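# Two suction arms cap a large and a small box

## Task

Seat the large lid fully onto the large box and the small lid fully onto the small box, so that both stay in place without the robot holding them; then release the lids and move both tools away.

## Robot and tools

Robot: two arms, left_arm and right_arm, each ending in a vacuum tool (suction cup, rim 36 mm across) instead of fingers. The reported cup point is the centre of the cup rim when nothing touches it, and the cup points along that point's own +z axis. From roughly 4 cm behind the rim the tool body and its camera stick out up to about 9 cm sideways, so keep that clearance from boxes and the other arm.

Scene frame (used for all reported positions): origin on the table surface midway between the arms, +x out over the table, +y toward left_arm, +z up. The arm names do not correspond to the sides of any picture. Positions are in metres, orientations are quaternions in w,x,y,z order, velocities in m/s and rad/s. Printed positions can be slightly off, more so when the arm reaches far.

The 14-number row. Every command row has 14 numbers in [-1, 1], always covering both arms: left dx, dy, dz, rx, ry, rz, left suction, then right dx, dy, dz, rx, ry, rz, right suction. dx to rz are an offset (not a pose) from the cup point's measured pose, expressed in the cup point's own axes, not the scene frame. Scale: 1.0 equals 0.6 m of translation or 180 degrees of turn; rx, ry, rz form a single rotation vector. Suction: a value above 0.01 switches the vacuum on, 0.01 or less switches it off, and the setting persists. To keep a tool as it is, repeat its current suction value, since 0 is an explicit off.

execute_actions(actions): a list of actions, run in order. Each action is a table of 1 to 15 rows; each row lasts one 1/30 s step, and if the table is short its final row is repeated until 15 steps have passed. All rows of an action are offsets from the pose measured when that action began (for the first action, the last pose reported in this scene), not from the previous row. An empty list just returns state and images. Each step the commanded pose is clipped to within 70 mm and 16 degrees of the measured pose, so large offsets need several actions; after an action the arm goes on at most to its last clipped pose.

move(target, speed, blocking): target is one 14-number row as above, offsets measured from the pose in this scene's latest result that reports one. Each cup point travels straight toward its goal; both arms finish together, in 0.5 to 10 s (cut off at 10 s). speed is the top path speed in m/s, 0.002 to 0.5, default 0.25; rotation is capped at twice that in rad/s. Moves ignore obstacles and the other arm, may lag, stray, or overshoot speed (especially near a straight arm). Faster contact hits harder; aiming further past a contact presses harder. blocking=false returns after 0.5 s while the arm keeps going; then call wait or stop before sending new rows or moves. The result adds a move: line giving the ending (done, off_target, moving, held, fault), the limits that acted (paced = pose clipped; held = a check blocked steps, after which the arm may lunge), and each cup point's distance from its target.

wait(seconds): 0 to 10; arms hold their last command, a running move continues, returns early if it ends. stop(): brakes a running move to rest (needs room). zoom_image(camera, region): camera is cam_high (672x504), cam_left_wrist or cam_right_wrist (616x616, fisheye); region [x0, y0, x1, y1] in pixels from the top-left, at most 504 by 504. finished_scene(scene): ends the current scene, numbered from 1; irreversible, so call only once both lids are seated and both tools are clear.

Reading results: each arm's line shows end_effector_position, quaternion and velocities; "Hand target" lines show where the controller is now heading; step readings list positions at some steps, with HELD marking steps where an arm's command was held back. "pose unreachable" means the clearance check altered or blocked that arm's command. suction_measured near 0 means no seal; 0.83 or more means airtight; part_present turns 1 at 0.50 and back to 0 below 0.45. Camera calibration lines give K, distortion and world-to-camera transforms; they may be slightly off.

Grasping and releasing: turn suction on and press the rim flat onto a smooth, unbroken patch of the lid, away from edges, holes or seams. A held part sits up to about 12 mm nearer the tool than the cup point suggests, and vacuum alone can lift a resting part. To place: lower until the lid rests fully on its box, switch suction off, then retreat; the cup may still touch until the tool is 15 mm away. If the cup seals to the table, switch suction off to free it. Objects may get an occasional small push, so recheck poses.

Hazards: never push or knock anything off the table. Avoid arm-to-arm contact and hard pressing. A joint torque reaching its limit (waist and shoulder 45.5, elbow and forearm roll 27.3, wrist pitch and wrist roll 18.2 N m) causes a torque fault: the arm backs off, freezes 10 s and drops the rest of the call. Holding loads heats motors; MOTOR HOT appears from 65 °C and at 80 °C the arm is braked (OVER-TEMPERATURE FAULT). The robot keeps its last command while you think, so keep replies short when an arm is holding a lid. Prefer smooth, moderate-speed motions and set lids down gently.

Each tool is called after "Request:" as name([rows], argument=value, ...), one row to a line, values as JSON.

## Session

Request:
execute_actions(actions=[])

Scene clock: 0.00 s.
left_arm: end_effector_position=(+0.4319, +0.2821, +0.2429) suction_measured=0.00 part_present=0 end_effector_quat_wxyz=(-0.001, -0.237, +0.971, -0.001) end_effector_velocity=(-0.000, +0.000, -0.000) end_effector_angular_velocity=(+0.001, +0.001, -0.002) | right_arm: end_effector_position=(+0.3449, -0.2326, +0.2419) suction_measured=0.00 part_present=0 end_effector_quat_wxyz=(-0.003, +0.179, +0.984, -0.001) end_effector_velocity=(-0.000, -0.000, +0.000) end_effector_angular_velocity=(-0.000, -0.001, -0.000)
Joint positions: left_arm=[ 0.001 -0.262 -0.931 -0.002  1.195  1.834] | right_arm=[ 0.    -0.264 -0.927  0.     1.197  2.879]
Joint velocities: left_arm=[-0.     0.001 -0.     0.001  0.     0.001] | right_arm=[-0.    -0.001  0.    -0.    -0.     0.   ]
Joint torques (N m, as the arm reports them, + toward a larger angle): no reading
Motor temperatures (°C, as the motors report them): left_arm=[33 36 36 37 41 36] | right_arm=[35 38 36 37 37 39]
Hand target (left_arm): +0.432, +0.282, +0.243; -0.001, -0.237, +0.971, -0.001
Hand target (right_arm): +0.345, -0.233, +0.242; -0.003, +0.179, +0.984, -0.001
camera_calibration (this result's frames):
cam_left_wrist: T_world_to_cam=[[0.502407, -0.864281, 0.0245933, 0.0251969], [-0.764644, -0.43085, 0.479258, 0.354346], [-0.403618, -0.259588, -0.877329, 0.541495], [0, 0, 0, 1]] pos_world=[0.476846, 0.315012, 0.304627]
cam_right_wrist: T_world_to_cam=[[-0.325877, -0.945356, -0.0103291, -0.0982605], [-0.862294, 0.292729, 0.413231, 0.286381], [-0.387626, 0.143569, -0.910568, 0.466747], [0, 0, 0, 1]] pos_world=[0.395847, -0.243734, 0.305648]

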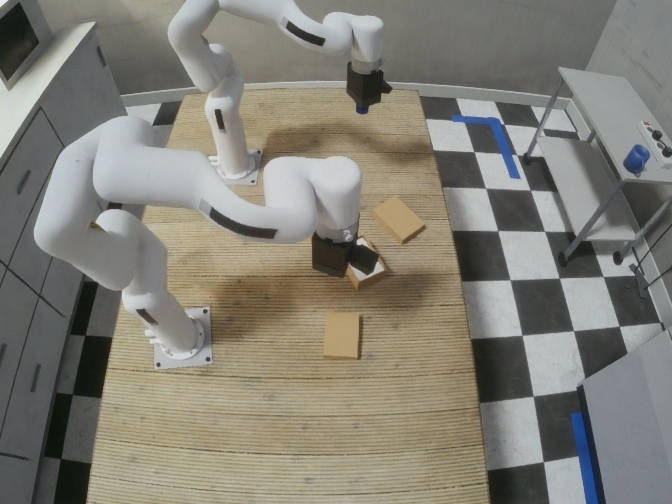

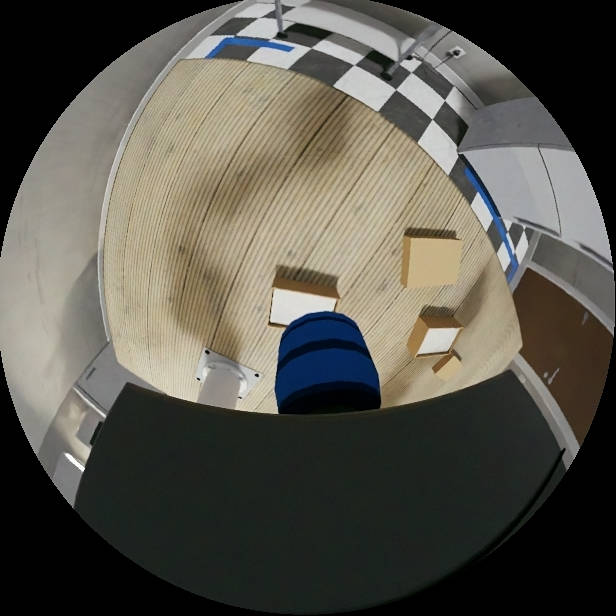

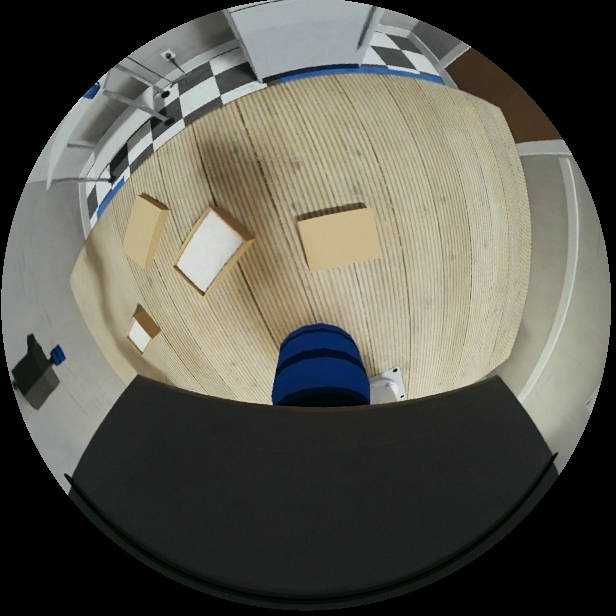

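Request:
zoom_image(camera="cam_right_wrist", region=[110, 180, 270, 310])

Request:
zoom_image(camera="cam_right_wrist", region=[280, 190, 400, 290])

Request:
zoom_image(camera="cam_left_wrist", region=[250, 255, 370, 345])

Request:
zoom_image(camera="cam_left_wrist", region=[380, 215, 490, 385])

Request:
zoom_image(camera="cam_high", region=[300, 180, 450, 370])

Region (110, 180, 270, 310) of cam_right_wrist's 616x616 image, scaled by 3.150, with more detail than that image has; it fills the top 410 rows of this view, and the rest is white.

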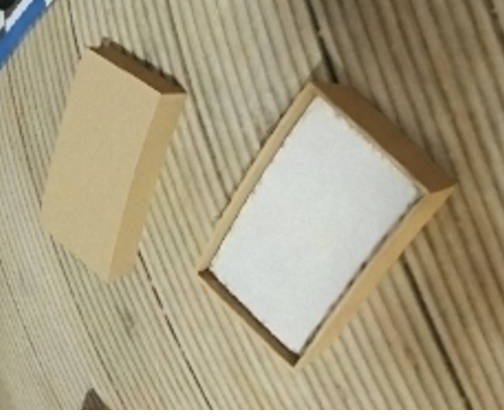

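Region (280, 190, 400, 290) of cam_right_wrist's 616x616 image, scaled by 4.200, with more detail than that image has.

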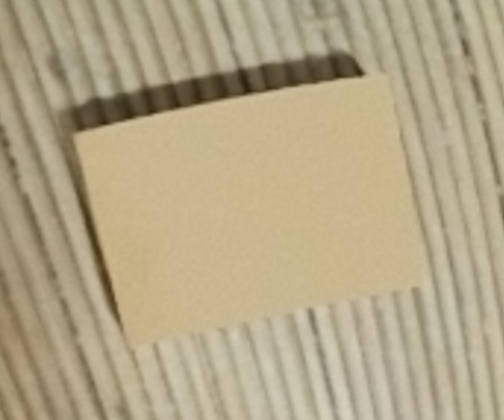

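Region (250, 255, 370, 345) of cam_left_wrist's 616x616 image, scaled by 4.200, with more detail than that image has; it fills the top 378 rows of this view, and the rest is white.

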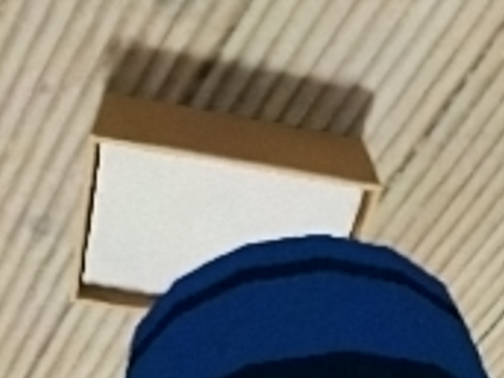

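Region (380, 215, 490, 385) of cam_left_wrist's 616x616 image, scaled by 2.965, with more detail than that image has; it fills the left 326 columns of this view, and the rest is white.

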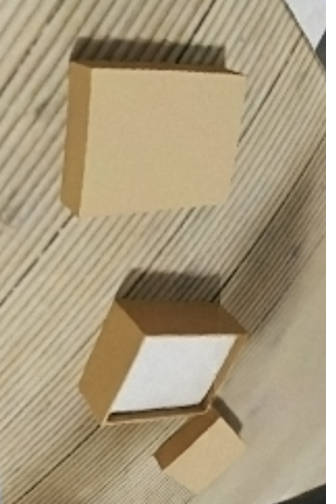

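Region (300, 180, 450, 370) of cam_high's 672x504 image, scaled by 2.653, with more detail than that image has; it fills the left 398 columns of this view, and the rest is white.

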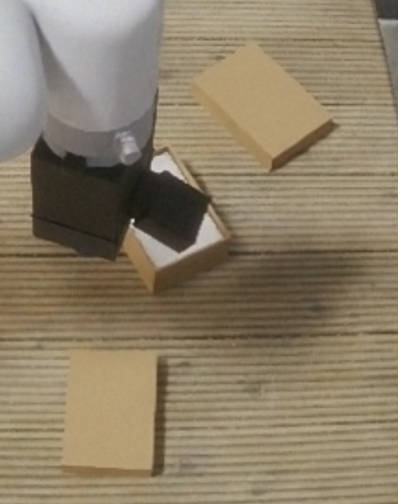

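Request:
move(target=[0.0123,-0.3937,0.325,0,0,-0.049,0,-0.0425,-0.0767,0.325,0,0,-0.0883,0], speed=0.25)

Scene clock: 4.90 s.
left_arm: end_effector_position=(+0.5339, +0.0695, +0.0477) suction_measured=0.00 part_present=0 end_effector_quat_wxyz=(-0.001, -0.312, +0.950, +0.000) end_effector_velocity=(-0.000, -0.001, -0.003) end_effector_angular_velocity=(+0.002, +0.005, +0.002) | right_arm: end_effector_position=(+0.3521, -0.2845, +0.0474) suction_measured=0.00 part_present=0 end_effector_quat_wxyz=(-0.003, +0.041, +0.999, -0.000) end_effector_velocity=(-0.001, -0.001, -0.002) end_effector_angular_velocity=(-0.000, +0.003, +0.001)
Joint positions: left_arm=[-0.386  0.486 -1.27  -0.002  0.786  1.294] | right_arm=[-0.131  0.063 -0.653  0.     0.595  2.47 ]
Joint velocities: left_arm=[-0.001  0.008 -0.006 -0.     0.003 -0.003] | right_arm=[-0.002  0.005  0.     0.    -0.002 -0.003]
Joint torques (N m, as the arm reports them, + toward a larger angle): left_arm=[  0.55 -25.08 -14.66  -0.97  -0.65  -0.06] | right_arm=[ -1.72 -13.45 -17.12  -1.8   -1.34   0.59]
Motor temperatures (°C, as the motors report them): left_arm=[33 36 38 37 41 36] | right_arm=[35 38 38 37 37 39]
Hand target (left_arm): +0.534, +0.069, +0.047; -0.001, -0.311, +0.950, +0.000
Hand target (right_arm): +0.352, -0.285, +0.047; -0.003, +0.041, +0.999, -0.000
Off the commanded pose (left_arm): 0.001 m, 0 deg.
Off the commanded pose (right_arm): 0.001 m, 0 deg.
move: done
camera_calibration (this result's frames):
cam_left_wrist: T_world_to_cam=[[0.629652, -0.776524, 0.0234428, -0.278971], [-0.68909, -0.544312, 0.478413, 0.401902], [-0.358739, -0.317388, -0.877822, 0.336252], [0, 0, 0, 1]] pos_world=[0.573228, 0.108855, 0.109434]
cam_right_wrist: T_world_to_cam=[[-0.0546443, -0.998425, -0.0126901, -0.25745], [-0.909523, 0.0445261, 0.413261, 0.334156], [-0.412045, 0.0341243, -0.910524, 0.277293], [0, 0, 0, 1]] pos_world=[0.404112, -0.281386, 0.111122]

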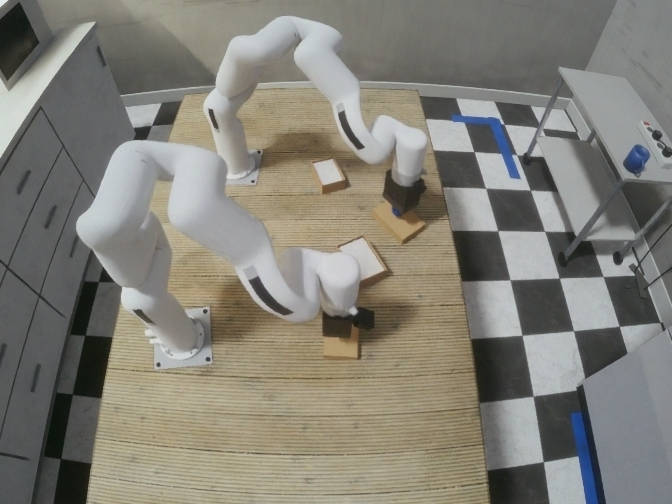

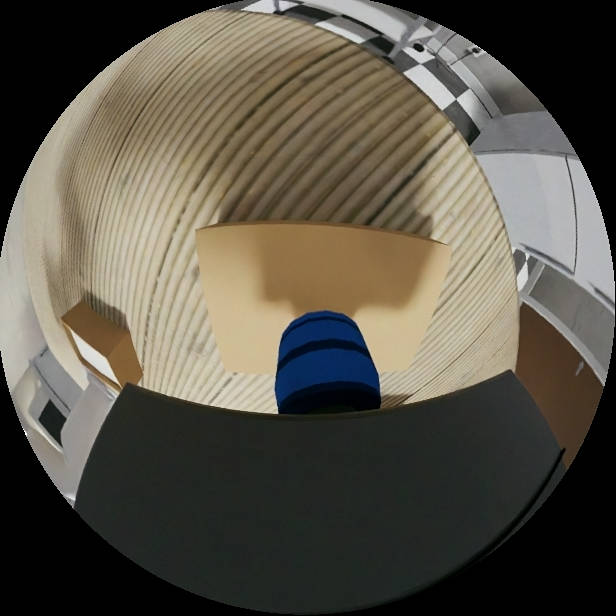

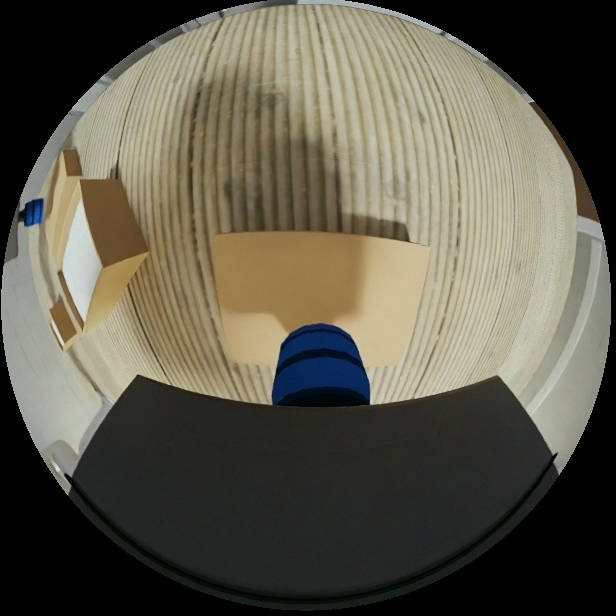

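Request:
move(target=[-0.007,-0.005,0.04,0,0,0,1,-0.013,-0.005,0.045,0,0,0,1], speed=0.03)

Scene clock: 6.43 s.
left_arm: end_effector_position=(+0.5390, +0.0695, +0.0238) suction_measured=0.91 part_present=1 end_effector_quat_wxyz=(-0.001, -0.312, +0.950, +0.000) end_effector_velocity=(+0.001, -0.001, +0.000) end_effector_angular_velocity=(-0.001, -0.003, -0.003) | right_arm: end_effector_position=(+0.3595, -0.2881, +0.0206) suction_measured=0.86 part_present=1 end_effector_quat_wxyz=(-0.003, +0.041, +0.999, -0.000) end_effector_velocity=(+0.002, -0.000, -0.000) end_effector_angular_velocity=(+0.000, -0.003, -0.001)
Joint positions: left_arm=[-0.382  0.545 -1.285 -0.002  0.742  1.298] | right_arm=[-0.14   0.159 -0.672  0.     0.518  2.461]
Joint velocities: left_arm=[-0.     0.001 -0.002  0.001 -0.003  0.002] | right_arm=[-0.     0.003 -0.003  0.001 -0.004  0.   ]
Joint torques (N m, as the arm reports them, + toward a larger angle): left_arm=[  0.6  -25.15 -14.37  -0.89  -0.77  -0.06] | right_arm=[ -1.71 -14.3  -16.25  -1.78  -1.33   0.59]
Motor temperatures (°C, as the motors report them): left_arm=[33 36 38 37 41 36] | right_arm=[35 38 38 37 37 39]
Hand target (left_arm): +0.539, +0.070, +0.024; -0.001, -0.312, +0.950, +0.000
Hand target (right_arm): +0.360, -0.288, +0.020; -0.003, +0.041, +0.999, -0.000
Off the commanded pose (left_arm): 0.000 m, 0 deg.
Off the commanded pose (right_arm): 0.000 m, 0 deg.
move: done
camera_calibration (this result's frames):
cam_left_wrist: T_world_to_cam=[[0.629689, -0.776491, 0.0235455, -0.281616], [-0.689133, -0.544343, 0.478316, 0.416937], [-0.358591, -0.317416, -0.877872, 0.3171], [0, 0, 0, 1]] pos_world=[0.578364, 0.108937, 0.085576]
cam_right_wrist: T_world_to_cam=[[-0.0546447, -0.998425, -0.0127385, -0.260978], [-0.909564, 0.0445098, 0.413173, 0.352188], [-0.411955, 0.0341642, -0.910564, 0.256063], [0, 0, 0, 1]] pos_world=[0.411563, -0.284991, 0.0843232]

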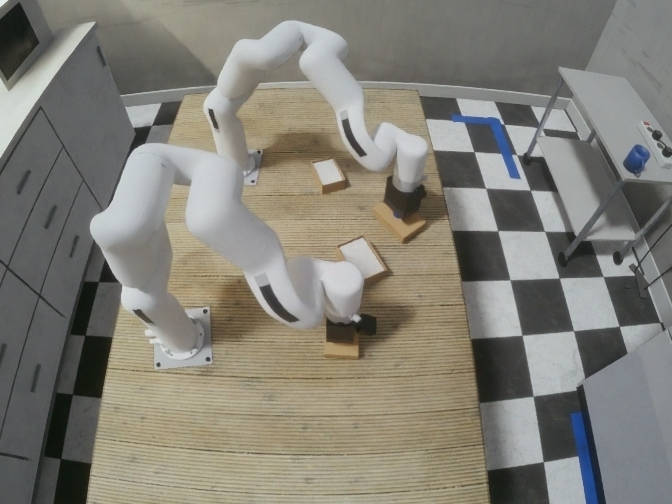

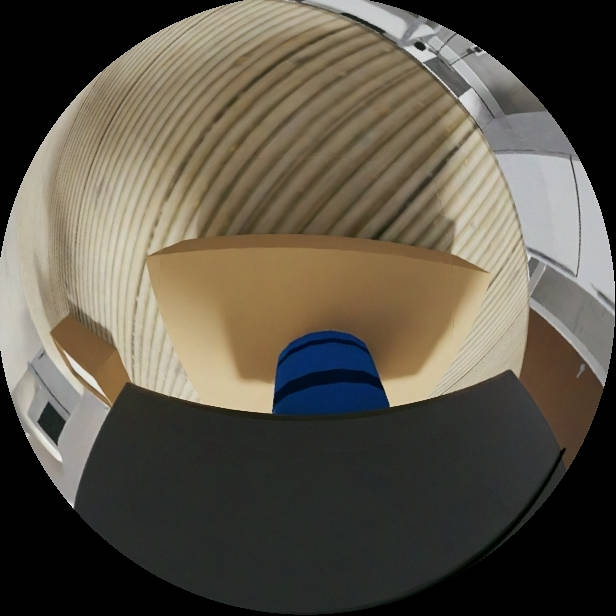

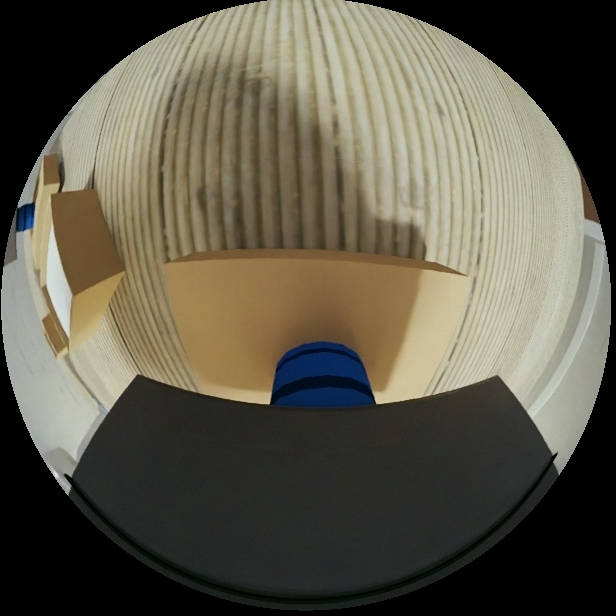

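Request:
move(target=[0,0,-0.092,0,0,0,1,0,0,-0.092,0,0,0,1], speed=0.15)

Request:
move(target=[0.3377,-0.0727,0.007,0,0,0.057,1,0.128,-0.06,-0.08,0,0,-0.127,1], speed=0.22)

Request:
zoom_image(camera="cam_left_wrist", region=[140, 190, 260, 280])

Request:
zoom_image(camera="cam_left_wrist", region=[380, 200, 500, 290])

Scene clock: 9.43 s.
left_arm: end_effector_position=(+0.5388, +0.0696, +0.0785) suction_measured=0.93 part_present=1 end_effector_quat_wxyz=(-0.001, -0.311, +0.950, +0.000) end_effector_velocity=(+0.002, -0.001, +0.005) end_effector_angular_velocity=(-0.003, -0.007, -0.000) | right_arm: end_effector_position=(+0.3594, -0.2881, +0.0752) suction_measured=0.90 part_present=1 end_effector_quat_wxyz=(-0.003, +0.041, +0.999, -0.000) end_effector_velocity=(+0.001, +0.000, +0.003) end_effector_angular_velocity=(-0.001, -0.002, -0.000)
Joint positions: left_arm=[-0.382  0.446 -1.308 -0.002  0.865  1.298] | right_arm=[-0.14   0.014 -0.696  0.     0.688  2.461]
Joint velocities: left_arm=[ 0.    -0.005 -0.006  0.     0.003  0.   ] | right_arm=[ 0.001 -0.005 -0.003 -0.001  0.006  0.002]
Joint torques (N m, as the arm reports them, + toward a larger angle): left_arm=[  0.63 -24.33 -15.39  -1.12  -0.72   0.1 ] | right_arm=[ -1.64 -13.28 -18.35  -1.79  -1.37   0.59]
Motor temperatures (°C, as the motors report them): left_arm=[33 36 38 37 41 36] | right_arm=[35 38 38 37 37 39]
Hand target (left_arm): +0.539, +0.069, +0.079; -0.001, -0.311, +0.950, -0.000
Hand target (right_arm): +0.360, -0.288, +0.076; -0.003, +0.041, +0.999, -0.000
Off the commanded pose (left_arm): 0.001 m, 0 deg.
Off the commanded pose (right_arm): 0.001 m, 0 deg.
move: done
camera_calibration (this result's frames):
cam_left_wrist: T_world_to_cam=[[0.629572, -0.776606, 0.0228318, -0.282625], [-0.688814, -0.544326, 0.478795, 0.39044], [-0.359407, -0.317163, -0.87763, 0.36546], [0, 0, 0, 1]] pos_world=[0.578222, 0.108949, 0.140251]
cam_right_wrist: T_world_to_cam=[[-0.0546416, -0.998425, -0.0127122, -0.260284], [-0.909248, 0.0444917, 0.413869, 0.329332], [-0.412652, 0.0341731, -0.910248, 0.30602], [0, 0, 0, 1]] pos_world=[0.411502, -0.284984, 0.138945]

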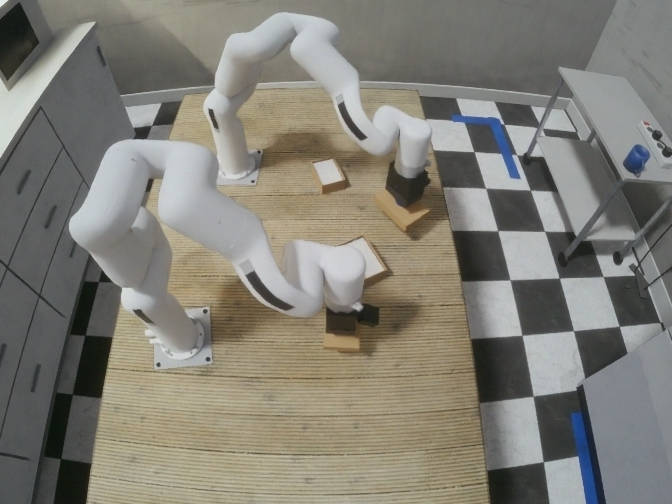

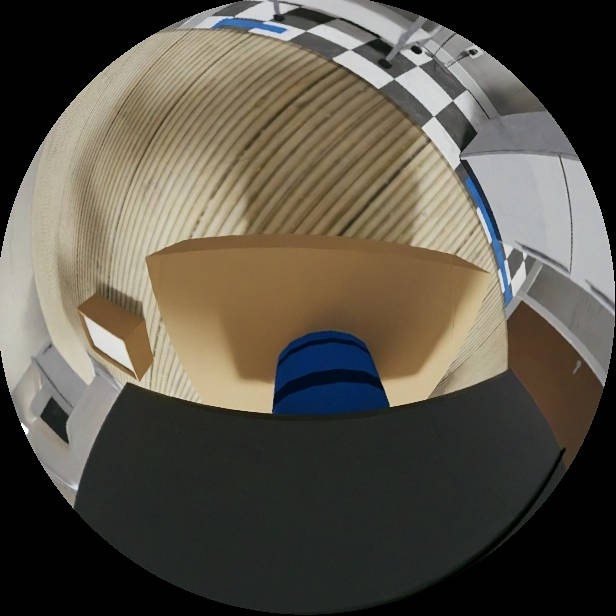

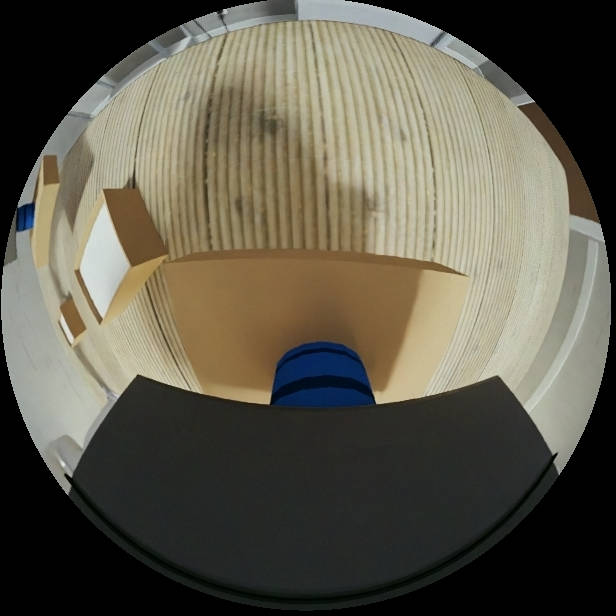

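Scene clock: 10.90 s.
left_arm: end_effector_position=(+0.4016, -0.0851, +0.0744) suction_measured=0.93 part_present=1 end_effector_quat_wxyz=(-0.001, -0.226, +0.974, +0.001) end_effector_velocity=(-0.002, -0.003, +0.001) end_effector_angular_velocity=(-0.001, +0.000, -0.003) | right_arm: end_effector_position=(+0.2801, -0.3174, +0.1231) suction_measured=0.90 part_present=1 end_effector_quat_wxyz=(-0.003, -0.158, +0.987, +0.001) end_effector_velocity=(-0.001, -0.001, +0.001) end_effector_angular_velocity=(+0.002, -0.001, +0.003)
Joint positions: left_arm=[-0.761  0.383 -1.199 -0.002  0.818  1.097] | right_arm=[-0.224 -0.368 -0.475 -0.     0.849  1.979]
Joint velocities: left_arm=[-0.006 -0.001 -0.001 -0.001  0.001 -0.003] | right_arm=[-0.003 -0.007  0.002  0.003  0.004 -0.007]
Joint torques (N m, as the arm reports them, + toward a larger angle): left_arm=[  0.61 -23.38 -15.14  -0.84  -0.8   -0.14] | right_arm=[ -1.57  -8.43 -19.84  -1.88  -1.36   0.56]
Motor temperatures (°C, as the motors report them): left_arm=[33 36 39 37 41 36] | right_arm=[35 38 39 37 37 39]
Hand target (left_arm): +0.401, -0.085, +0.074; -0.001, -0.225, +0.974, +0.001
Hand target (right_arm): +0.280, -0.317, +0.123; -0.003, -0.158, +0.987, +0.001
Off the commanded pose (left_arm): 0.001 m, 0 deg.
Off the commanded pose (right_arm): 0.001 m, 0 deg.
move: done
camera_calibration (this result's frames):
cam_left_wrist: T_world_to_cam=[[0.481879, -0.875951, 0.022407, -0.265355], [-0.774484, -0.413821, 0.478462, 0.259251], [-0.409837, -0.247915, -0.877822, 0.289645], [0, 0, 0, 1]] pos_world=[0.447363, -0.0533475, 0.136161]
cam_right_wrist: T_world_to_cam=[[0.337238, -0.941289, -0.0156996, -0.38455], [-0.854848, -0.313169, 0.413715, 0.109975], [-0.394342, -0.126099, -0.910271, 0.261883], [0, 0, 0, 1]] pos_world=[0.326968, -0.294508, 0.186848]

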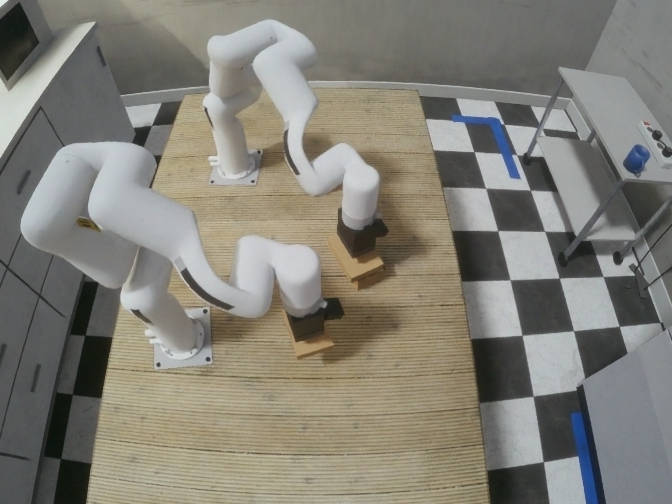

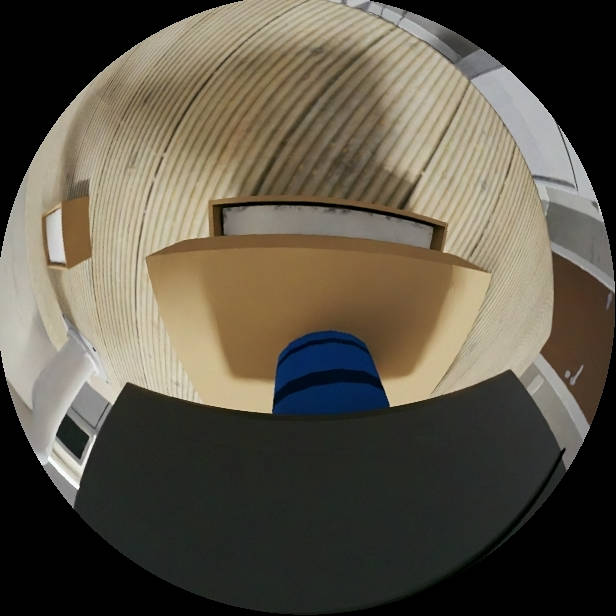

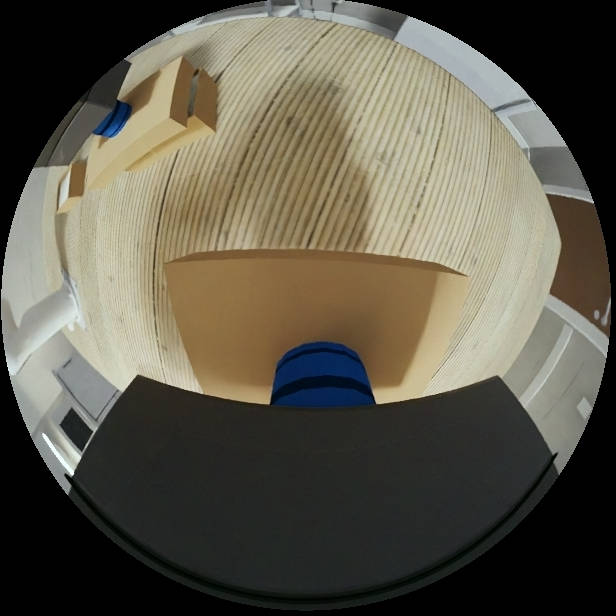

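Region (140, 190, 260, 280) of cam_left_wrist's 616x616 image, scaled by 4.200, with more detail than that image has; it fills the top 378 rows of this view, and the rest is white.

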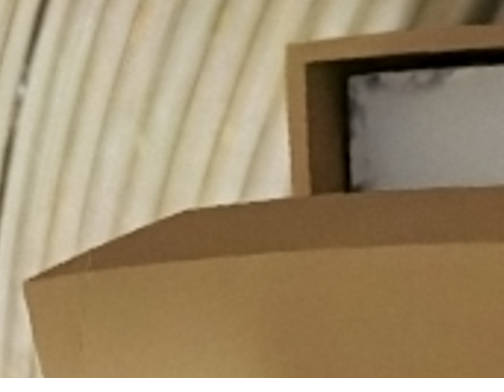

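Region (380, 200, 500, 290) of cam_left_wrist's 616x616 image, scaled by 4.200, with more detail than that image has; it fills the top 378 rows of this view, and the rest is white.

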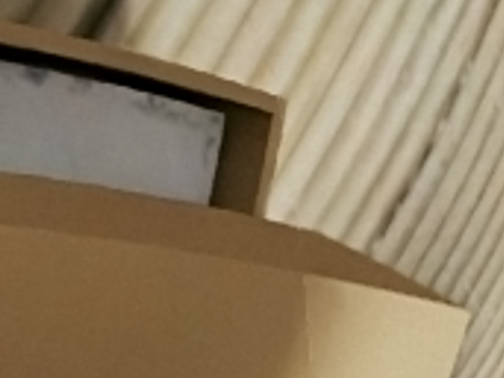

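Request:
move(target=[-0.0188,-0.0062,0.012,0,0,0.0038,1,0,0,0,0,0,0,1], speed=0.04)

Request:
zoom_image(camera="cam_left_wrist", region=[160, 205, 240, 265])

Request:
zoom_image(camera="cam_left_wrist", region=[400, 220, 480, 280])

Scene clock: 13.23 s.
left_arm: end_effector_position=(+0.4133, -0.0835, +0.0673) suction_measured=0.93 part_present=1 end_effector_quat_wxyz=(-0.001, -0.220, +0.976, +0.001) end_effector_velocity=(+0.001, +0.000, -0.001) end_effector_angular_velocity=(+0.001, +0.000, -0.001) | right_arm: end_effector_position=(+0.2801, -0.3174, +0.1231) suction_measured=0.90 part_present=1 end_effector_quat_wxyz=(-0.003, -0.158, +0.987, +0.001) end_effector_velocity=(-0.000, +0.000, -0.000) end_effector_angular_velocity=(+0.001, +0.001, +0.000)
Joint positions: left_arm=[-0.743  0.417 -1.226 -0.002  0.812  1.126] | right_arm=[-0.224 -0.368 -0.475 -0.     0.849  1.979]
Joint velocities: left_arm=[ 0.002  0.004 -0.003  0.    -0.     0.003] | right_arm=[ 0.     0.001 -0.     0.001  0.001 -0.001]
Joint torques (N m, as the arm reports them, + toward a larger angle): left_arm=[  0.35 -24.15 -14.97  -0.98  -0.65  -0.09] | right_arm=[ -1.68  -8.34 -19.92  -1.88  -1.33   0.57]
Motor temperatures (°C, as the motors report them): left_arm=[33 36 39 37 41 36] | right_arm=[35 38 39 37 37 39]
Hand target (left_arm): +0.413, -0.083, +0.067; -0.001, -0.220, +0.976, +0.001
Hand target (right_arm): +0.280, -0.317, +0.123; -0.003, -0.158, +0.987, +0.001
Off the commanded pose (left_arm): 0.000 m, 0 deg.
Off the commanded pose (right_arm): 0.000 m, 0 deg.
move: done
camera_calibration (this result's frames):
cam_left_wrist: T_world_to_cam=[[0.471446, -0.881606, 0.0225654, -0.265595], [-0.779376, -0.404531, 0.478464, 0.275134], [-0.412689, -0.243157, -0.877817, 0.290135], [0, 0, 0, 1]] pos_world=[0.459382, -0.0523013, 0.129037]
cam_right_wrist: T_world_to_cam=[[0.33724, -0.941288, -0.0156988, -0.384551], [-0.85485, -0.313172, 0.41371, 0.109974], [-0.394336, -0.1261, -0.910273, 0.261883], [0, 0, 0, 1]] pos_world=[0.326968, -0.294509, 0.186851]

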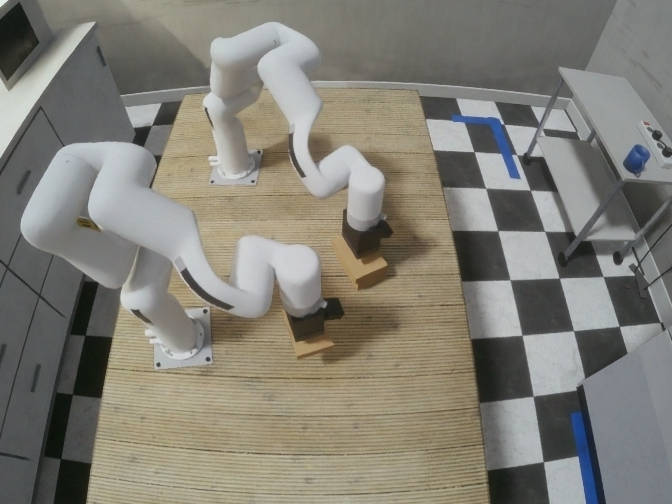

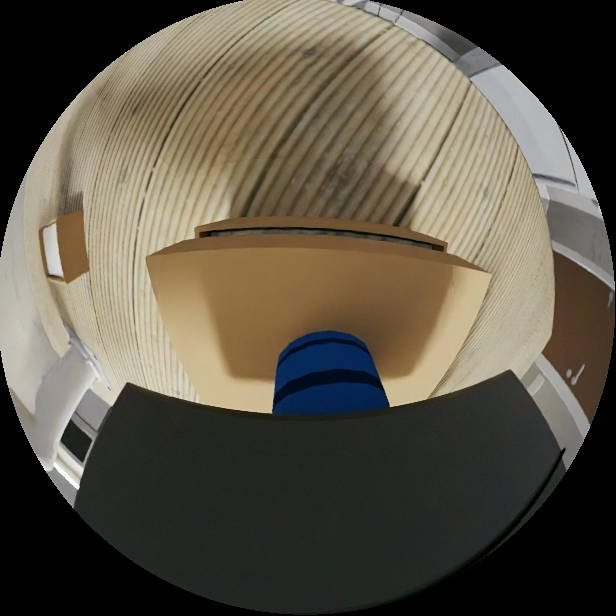

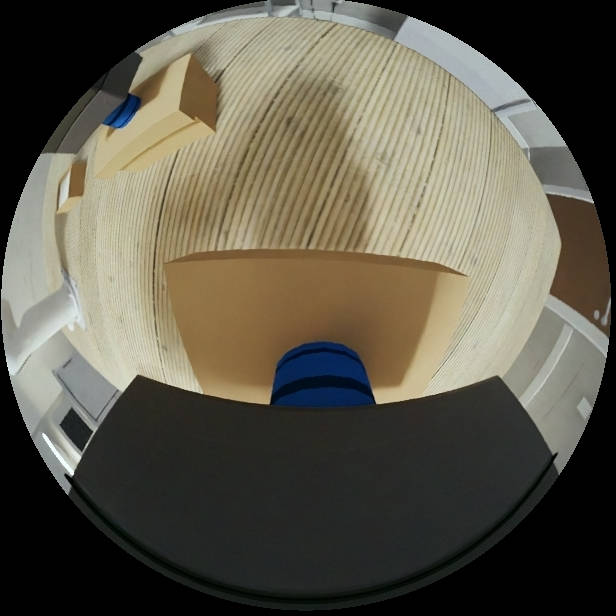

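Region (160, 205, 240, 265) of cam_left_wrist's 616x616 image, scaled by 6.300, with more detail than that image has; it fills the top 378 rows of this view, and the rest is white.

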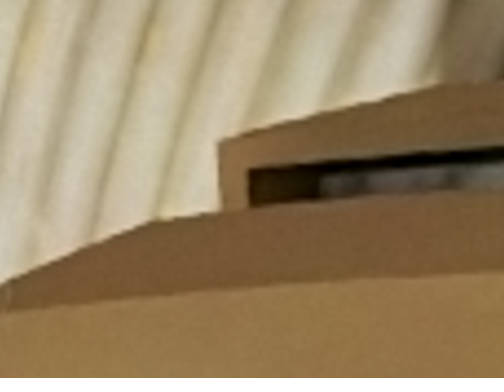

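Region (400, 220, 480, 280) of cam_left_wrist's 616x616 image, scaled by 6.300, with more detail than that image has; it fills the top 378 rows of this view, and the rest is white.

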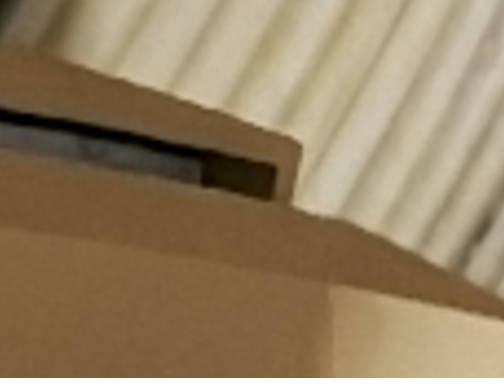

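Request:
move(target=[-0.0133,-0.0002,0,0,0,0,1,0,0,0,0,0,0,1], speed=0.03)

Request:
move(target=[0,0,0.017,0,0,0,1,0,0,0,0,0,0,1], speed=0.015)

Scene clock: 14.50 s.
left_arm: end_effector_position=(+0.4204, -0.0802, +0.0673) suction_measured=0.93 part_present=1 end_effector_quat_wxyz=(-0.001, -0.220, +0.976, +0.001) end_effector_velocity=(+0.002, +0.000, +0.000) end_effector_angular_velocity=(-0.002, +0.000, +0.001) | right_arm: end_effector_position=(+0.2801, -0.3174, +0.1231) suction_measured=0.90 part_present=1 end_effector_quat_wxyz=(-0.003, -0.158, +0.987, +0.001) end_effector_velocity=(+0.000, -0.000, +0.000) end_effector_angular_velocity=(+0.001, -0.000, -0.001)
Joint positions: left_arm=[-0.73   0.425 -1.239 -0.002  0.817  1.14 ] | right_arm=[-0.224 -0.368 -0.475 -0.     0.849  1.979]
Joint velocities: left_arm=[ 0.003  0.002 -0.004 -0.002  0.001  0.003] | right_arm=[-0.001 -0.    -0.     0.001  0.    -0.   ]
Joint torques (N m, as the arm reports them, + toward a larger angle): left_arm=[  0.4  -24.2  -15.19  -0.94  -0.57   0.  ] | right_arm=[ -1.81  -8.19 -19.91  -1.85  -1.35   0.62]
Motor temperatures (°C, as the motors report them): left_arm=[33 37 39 37 41 36] | right_arm=[35 38 39 37 37 39]
Hand target (left_arm): +0.421, -0.080, +0.067; -0.001, -0.220, +0.976, +0.001
Hand target (right_arm): +0.280, -0.317, +0.123; -0.003, -0.158, +0.987, +0.001
Off the commanded pose (left_arm): 0.000 m, 0 deg.
Off the commanded pose (right_arm): 0.000 m, 0 deg.
move: done
camera_calibration (this result's frames):
cam_left_wrist: T_world_to_cam=[[0.471462, -0.881597, 0.0225977, -0.266089], [-0.779367, -0.404527, 0.478482, 0.282012], [-0.412687, -0.243198, -0.877807, 0.293854], [0, 0, 0, 1]] pos_world=[0.466511, -0.0490369, 0.129023]
cam_right_wrist: T_world_to_cam=[[0.337241, -0.941288, -0.0156987, -0.384551], [-0.854849, -0.313172, 0.41371, 0.109974], [-0.394337, -0.1261, -0.910273, 0.261883], [0, 0, 0, 1]] pos_world=[0.326968, -0.294509, 0.186851]

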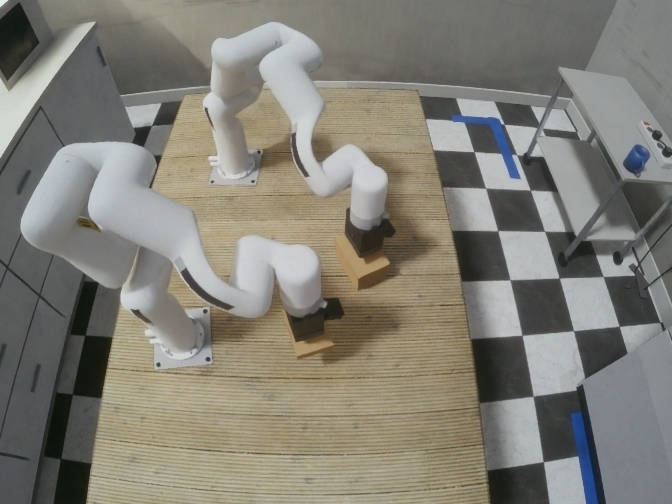

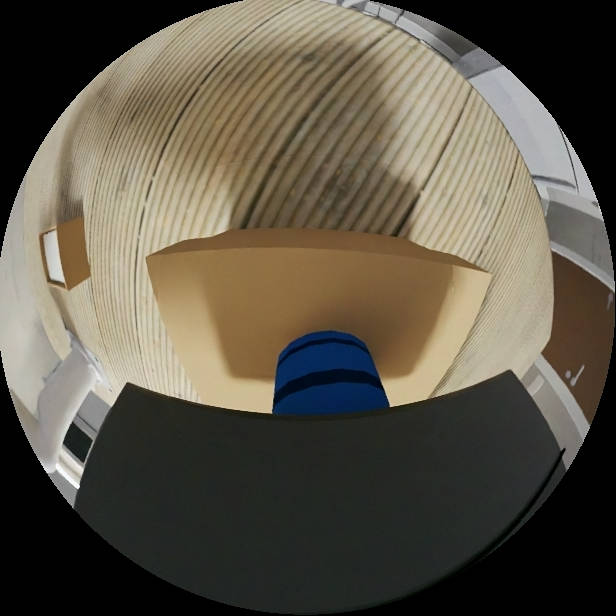

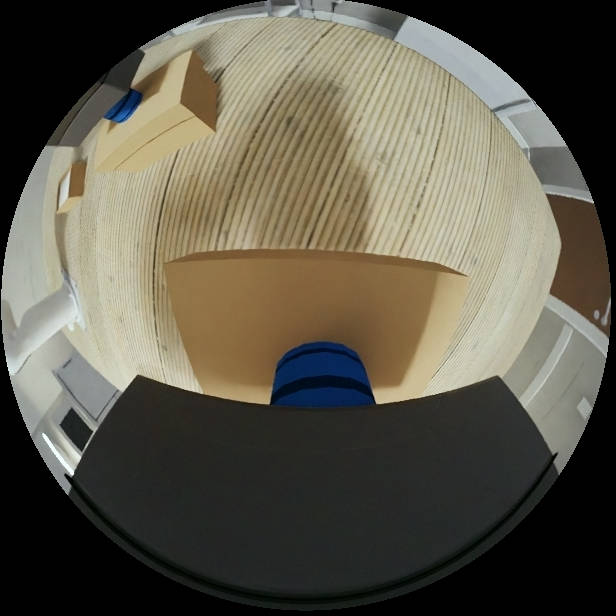

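Scene clock: 15.43 s.
left_arm: end_effector_position=(+0.4204, -0.0802, +0.0572) suction_measured=0.93 part_present=1 end_effector_quat_wxyz=(-0.001, -0.220, +0.976, +0.001) end_effector_velocity=(+0.001, -0.000, -0.001) end_effector_angular_velocity=(-0.002, +0.000, +0.004) | right_arm: end_effector_position=(+0.2801, -0.3174, +0.1231) suction_measured=0.90 part_present=1 end_effector_quat_wxyz=(-0.003, -0.158, +0.987, +0.001) end_effector_velocity=(+0.000, +0.000, +0.000) end_effector_angular_velocity=(+0.000, -0.002, -0.001)
Joint positions: left_arm=[-0.73   0.443 -1.234 -0.002  0.793  1.14 ] | right_arm=[-0.224 -0.368 -0.475 -0.     0.849  1.979]
Joint velocities: left_arm=[ 0.001  0.004 -0.001 -0.002 -0.004 -0.002] | right_arm=[ 0.    -0.001 -0.     0.    -0.001  0.001]
Joint torques (N m, as the arm reports them, + toward a larger angle): left_arm=[  0.19 -24.22 -14.72  -0.89  -0.84   0.09] | right_arm=[ -1.81  -8.32 -19.86  -1.87  -1.38   0.54]
Motor temperatures (°C, as the motors report them): left_arm=[33 37 39 37 41 36] | right_arm=[35 38 40 37 37 39]
Hand target (left_arm): +0.420, -0.080, +0.057; -0.001, -0.220, +0.976, +0.001
Hand target (right_arm): +0.280, -0.317, +0.123; -0.003, -0.158, +0.987, +0.001
Off the commanded pose (left_arm): 0.000 m, 0 deg.
Off the commanded pose (right_arm): 0.000 m, 0 deg.
move: done
camera_calibration (this result's frames):
cam_left_wrist: T_world_to_cam=[[0.47149, -0.881583, 0.0225386, -0.265833], [-0.779347, -0.404579, 0.47847, 0.286823], [-0.412693, -0.243159, -0.877815, 0.285009], [0, 0, 0, 1]] pos_world=[0.466494, -0.0490086, 0.11894]
cam_right_wrist: T_world_to_cam=[[0.33724, -0.941288, -0.0156987, -0.384551], [-0.85485, -0.313172, 0.41371, 0.109974], [-0.394336, -0.1261, -0.910273, 0.261883], [0, 0, 0, 1]] pos_world=[0.326968, -0.294509, 0.186851]

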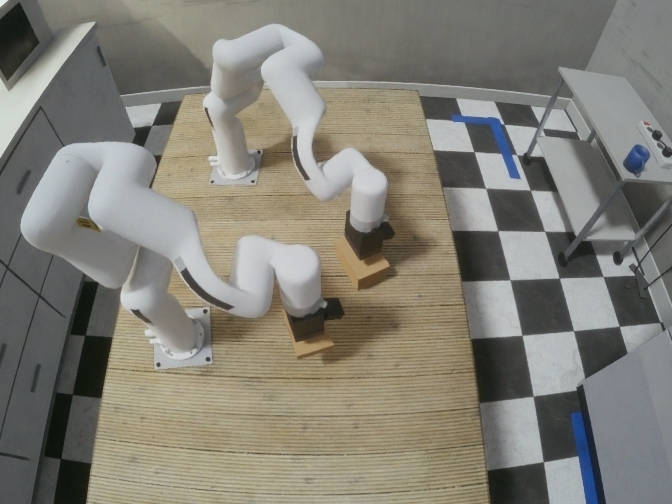

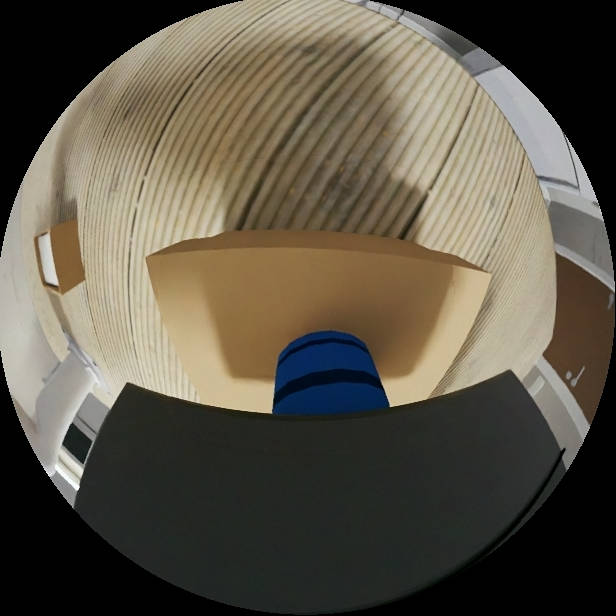

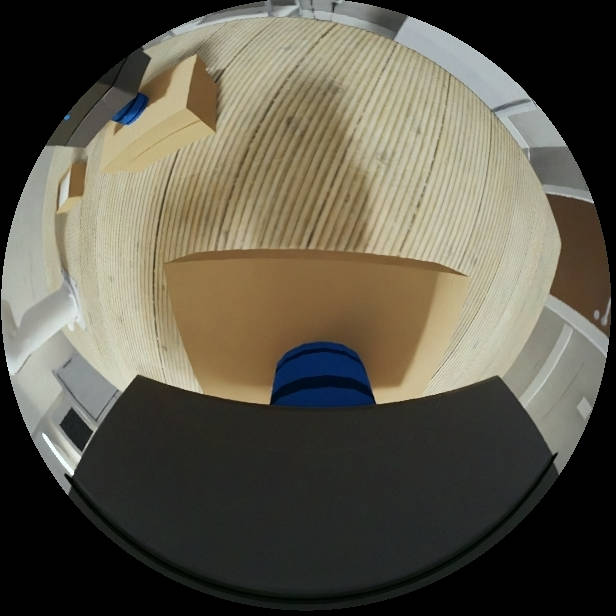

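Request:
move(target=[0,0,0.031,0,0,0,1,0,0,0,0,0,0,1], speed=0.018)

Scene clock: 16.80 s.
left_arm: end_effector_position=(+0.4204, -0.0802, +0.0388) suction_measured=0.93 part_present=1 end_effector_quat_wxyz=(-0.001, -0.220, +0.976, +0.001) end_effector_velocity=(+0.000, -0.001, -0.001) end_effector_angular_velocity=(-0.002, -0.002, -0.001) | right_arm: end_effector_position=(+0.2801, -0.3174, +0.1231) suction_measured=0.90 part_present=1 end_effector_quat_wxyz=(-0.003, -0.158, +0.987, +0.001) end_effector_velocity=(-0.000, -0.000, +0.000) end_effector_angular_velocity=(+0.001, -0.000, -0.003)
Joint positions: left_arm=[-0.73   0.478 -1.227 -0.002  0.751  1.14 ] | right_arm=[-0.224 -0.368 -0.475 -0.     0.849  1.979]
Joint velocities: left_arm=[-0.001  0.002 -0.    -0.    -0.005  0.001] | right_arm=[-0.001 -0.001  0.     0.001  0.     0.001]
Joint torques (N m, as the arm reports them, + toward a larger angle): left_arm=[  0.47 -24.05 -14.59  -1.01  -0.98   0.01] | right_arm=[ -1.82  -8.29 -20.    -1.82  -1.31   0.56]
Motor temperatures (°C, as the motors report them): left_arm=[33 37 40 37 41 36] | right_arm=[35 38 40 37 37 39]
Hand target (left_arm): +0.420, -0.080, +0.039; -0.001, -0.220, +0.976, +0.001
Hand target (right_arm): +0.280, -0.317, +0.123; -0.003, -0.158, +0.987, +0.001
Off the commanded pose (left_arm): 0.000 m, 0 deg.
Off the commanded pose (right_arm): 0.000 m, 0 deg.
move: done
camera_calibration (this result's frames):
cam_left_wrist: T_world_to_cam=[[0.471534, -0.881555, 0.0227025, -0.265464], [-0.77941, -0.404578, 0.478369, 0.295665], [-0.412524, -0.243262, -0.877865, 0.268819], [0, 0, 0, 1]] pos_world=[0.466514, -0.0490083, 0.100577]
cam_right_wrist: T_world_to_cam=[[0.33724, -0.941288, -0.0156988, -0.384551], [-0.85485, -0.313172, 0.41371, 0.109975], [-0.394336, -0.1261, -0.910273, 0.261883], [0, 0, 0, 1]] pos_world=[0.326968, -0.294509, 0.186851]

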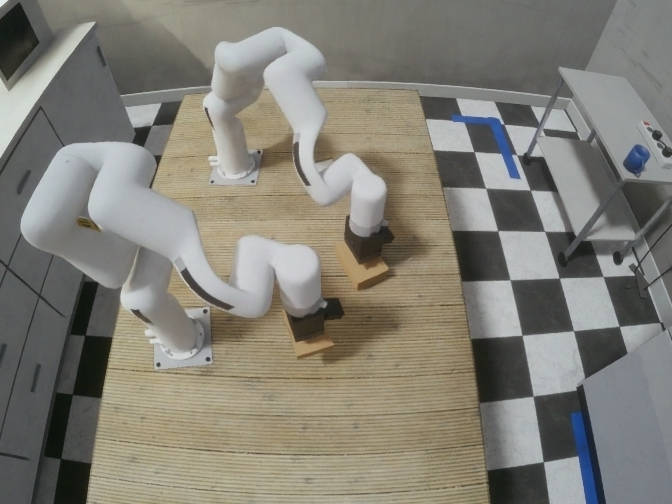

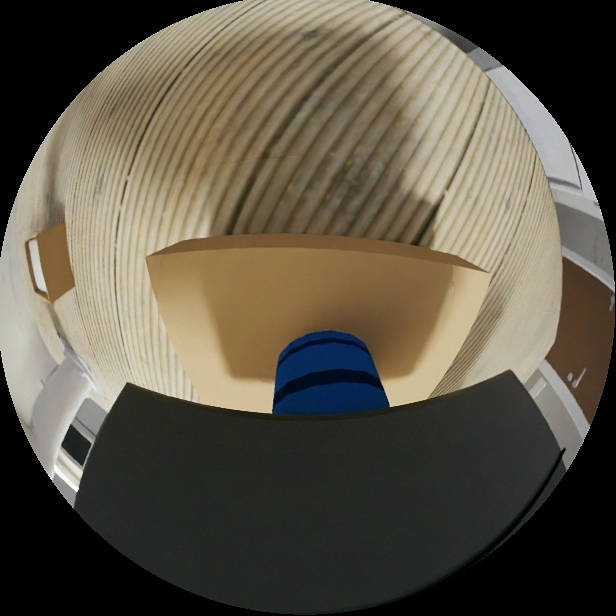

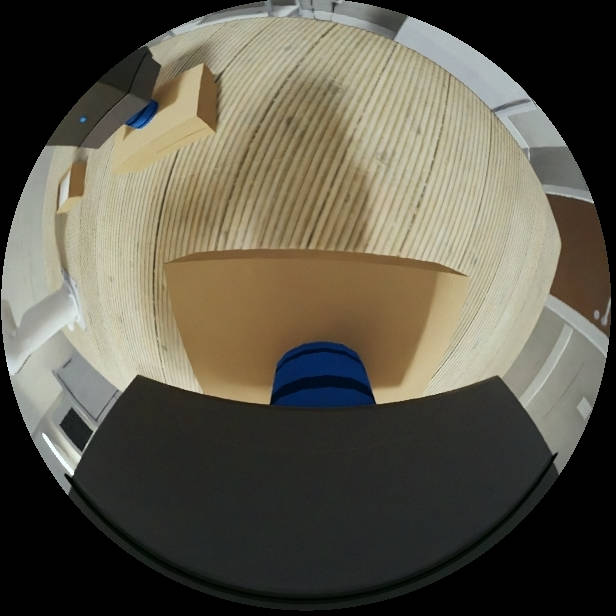

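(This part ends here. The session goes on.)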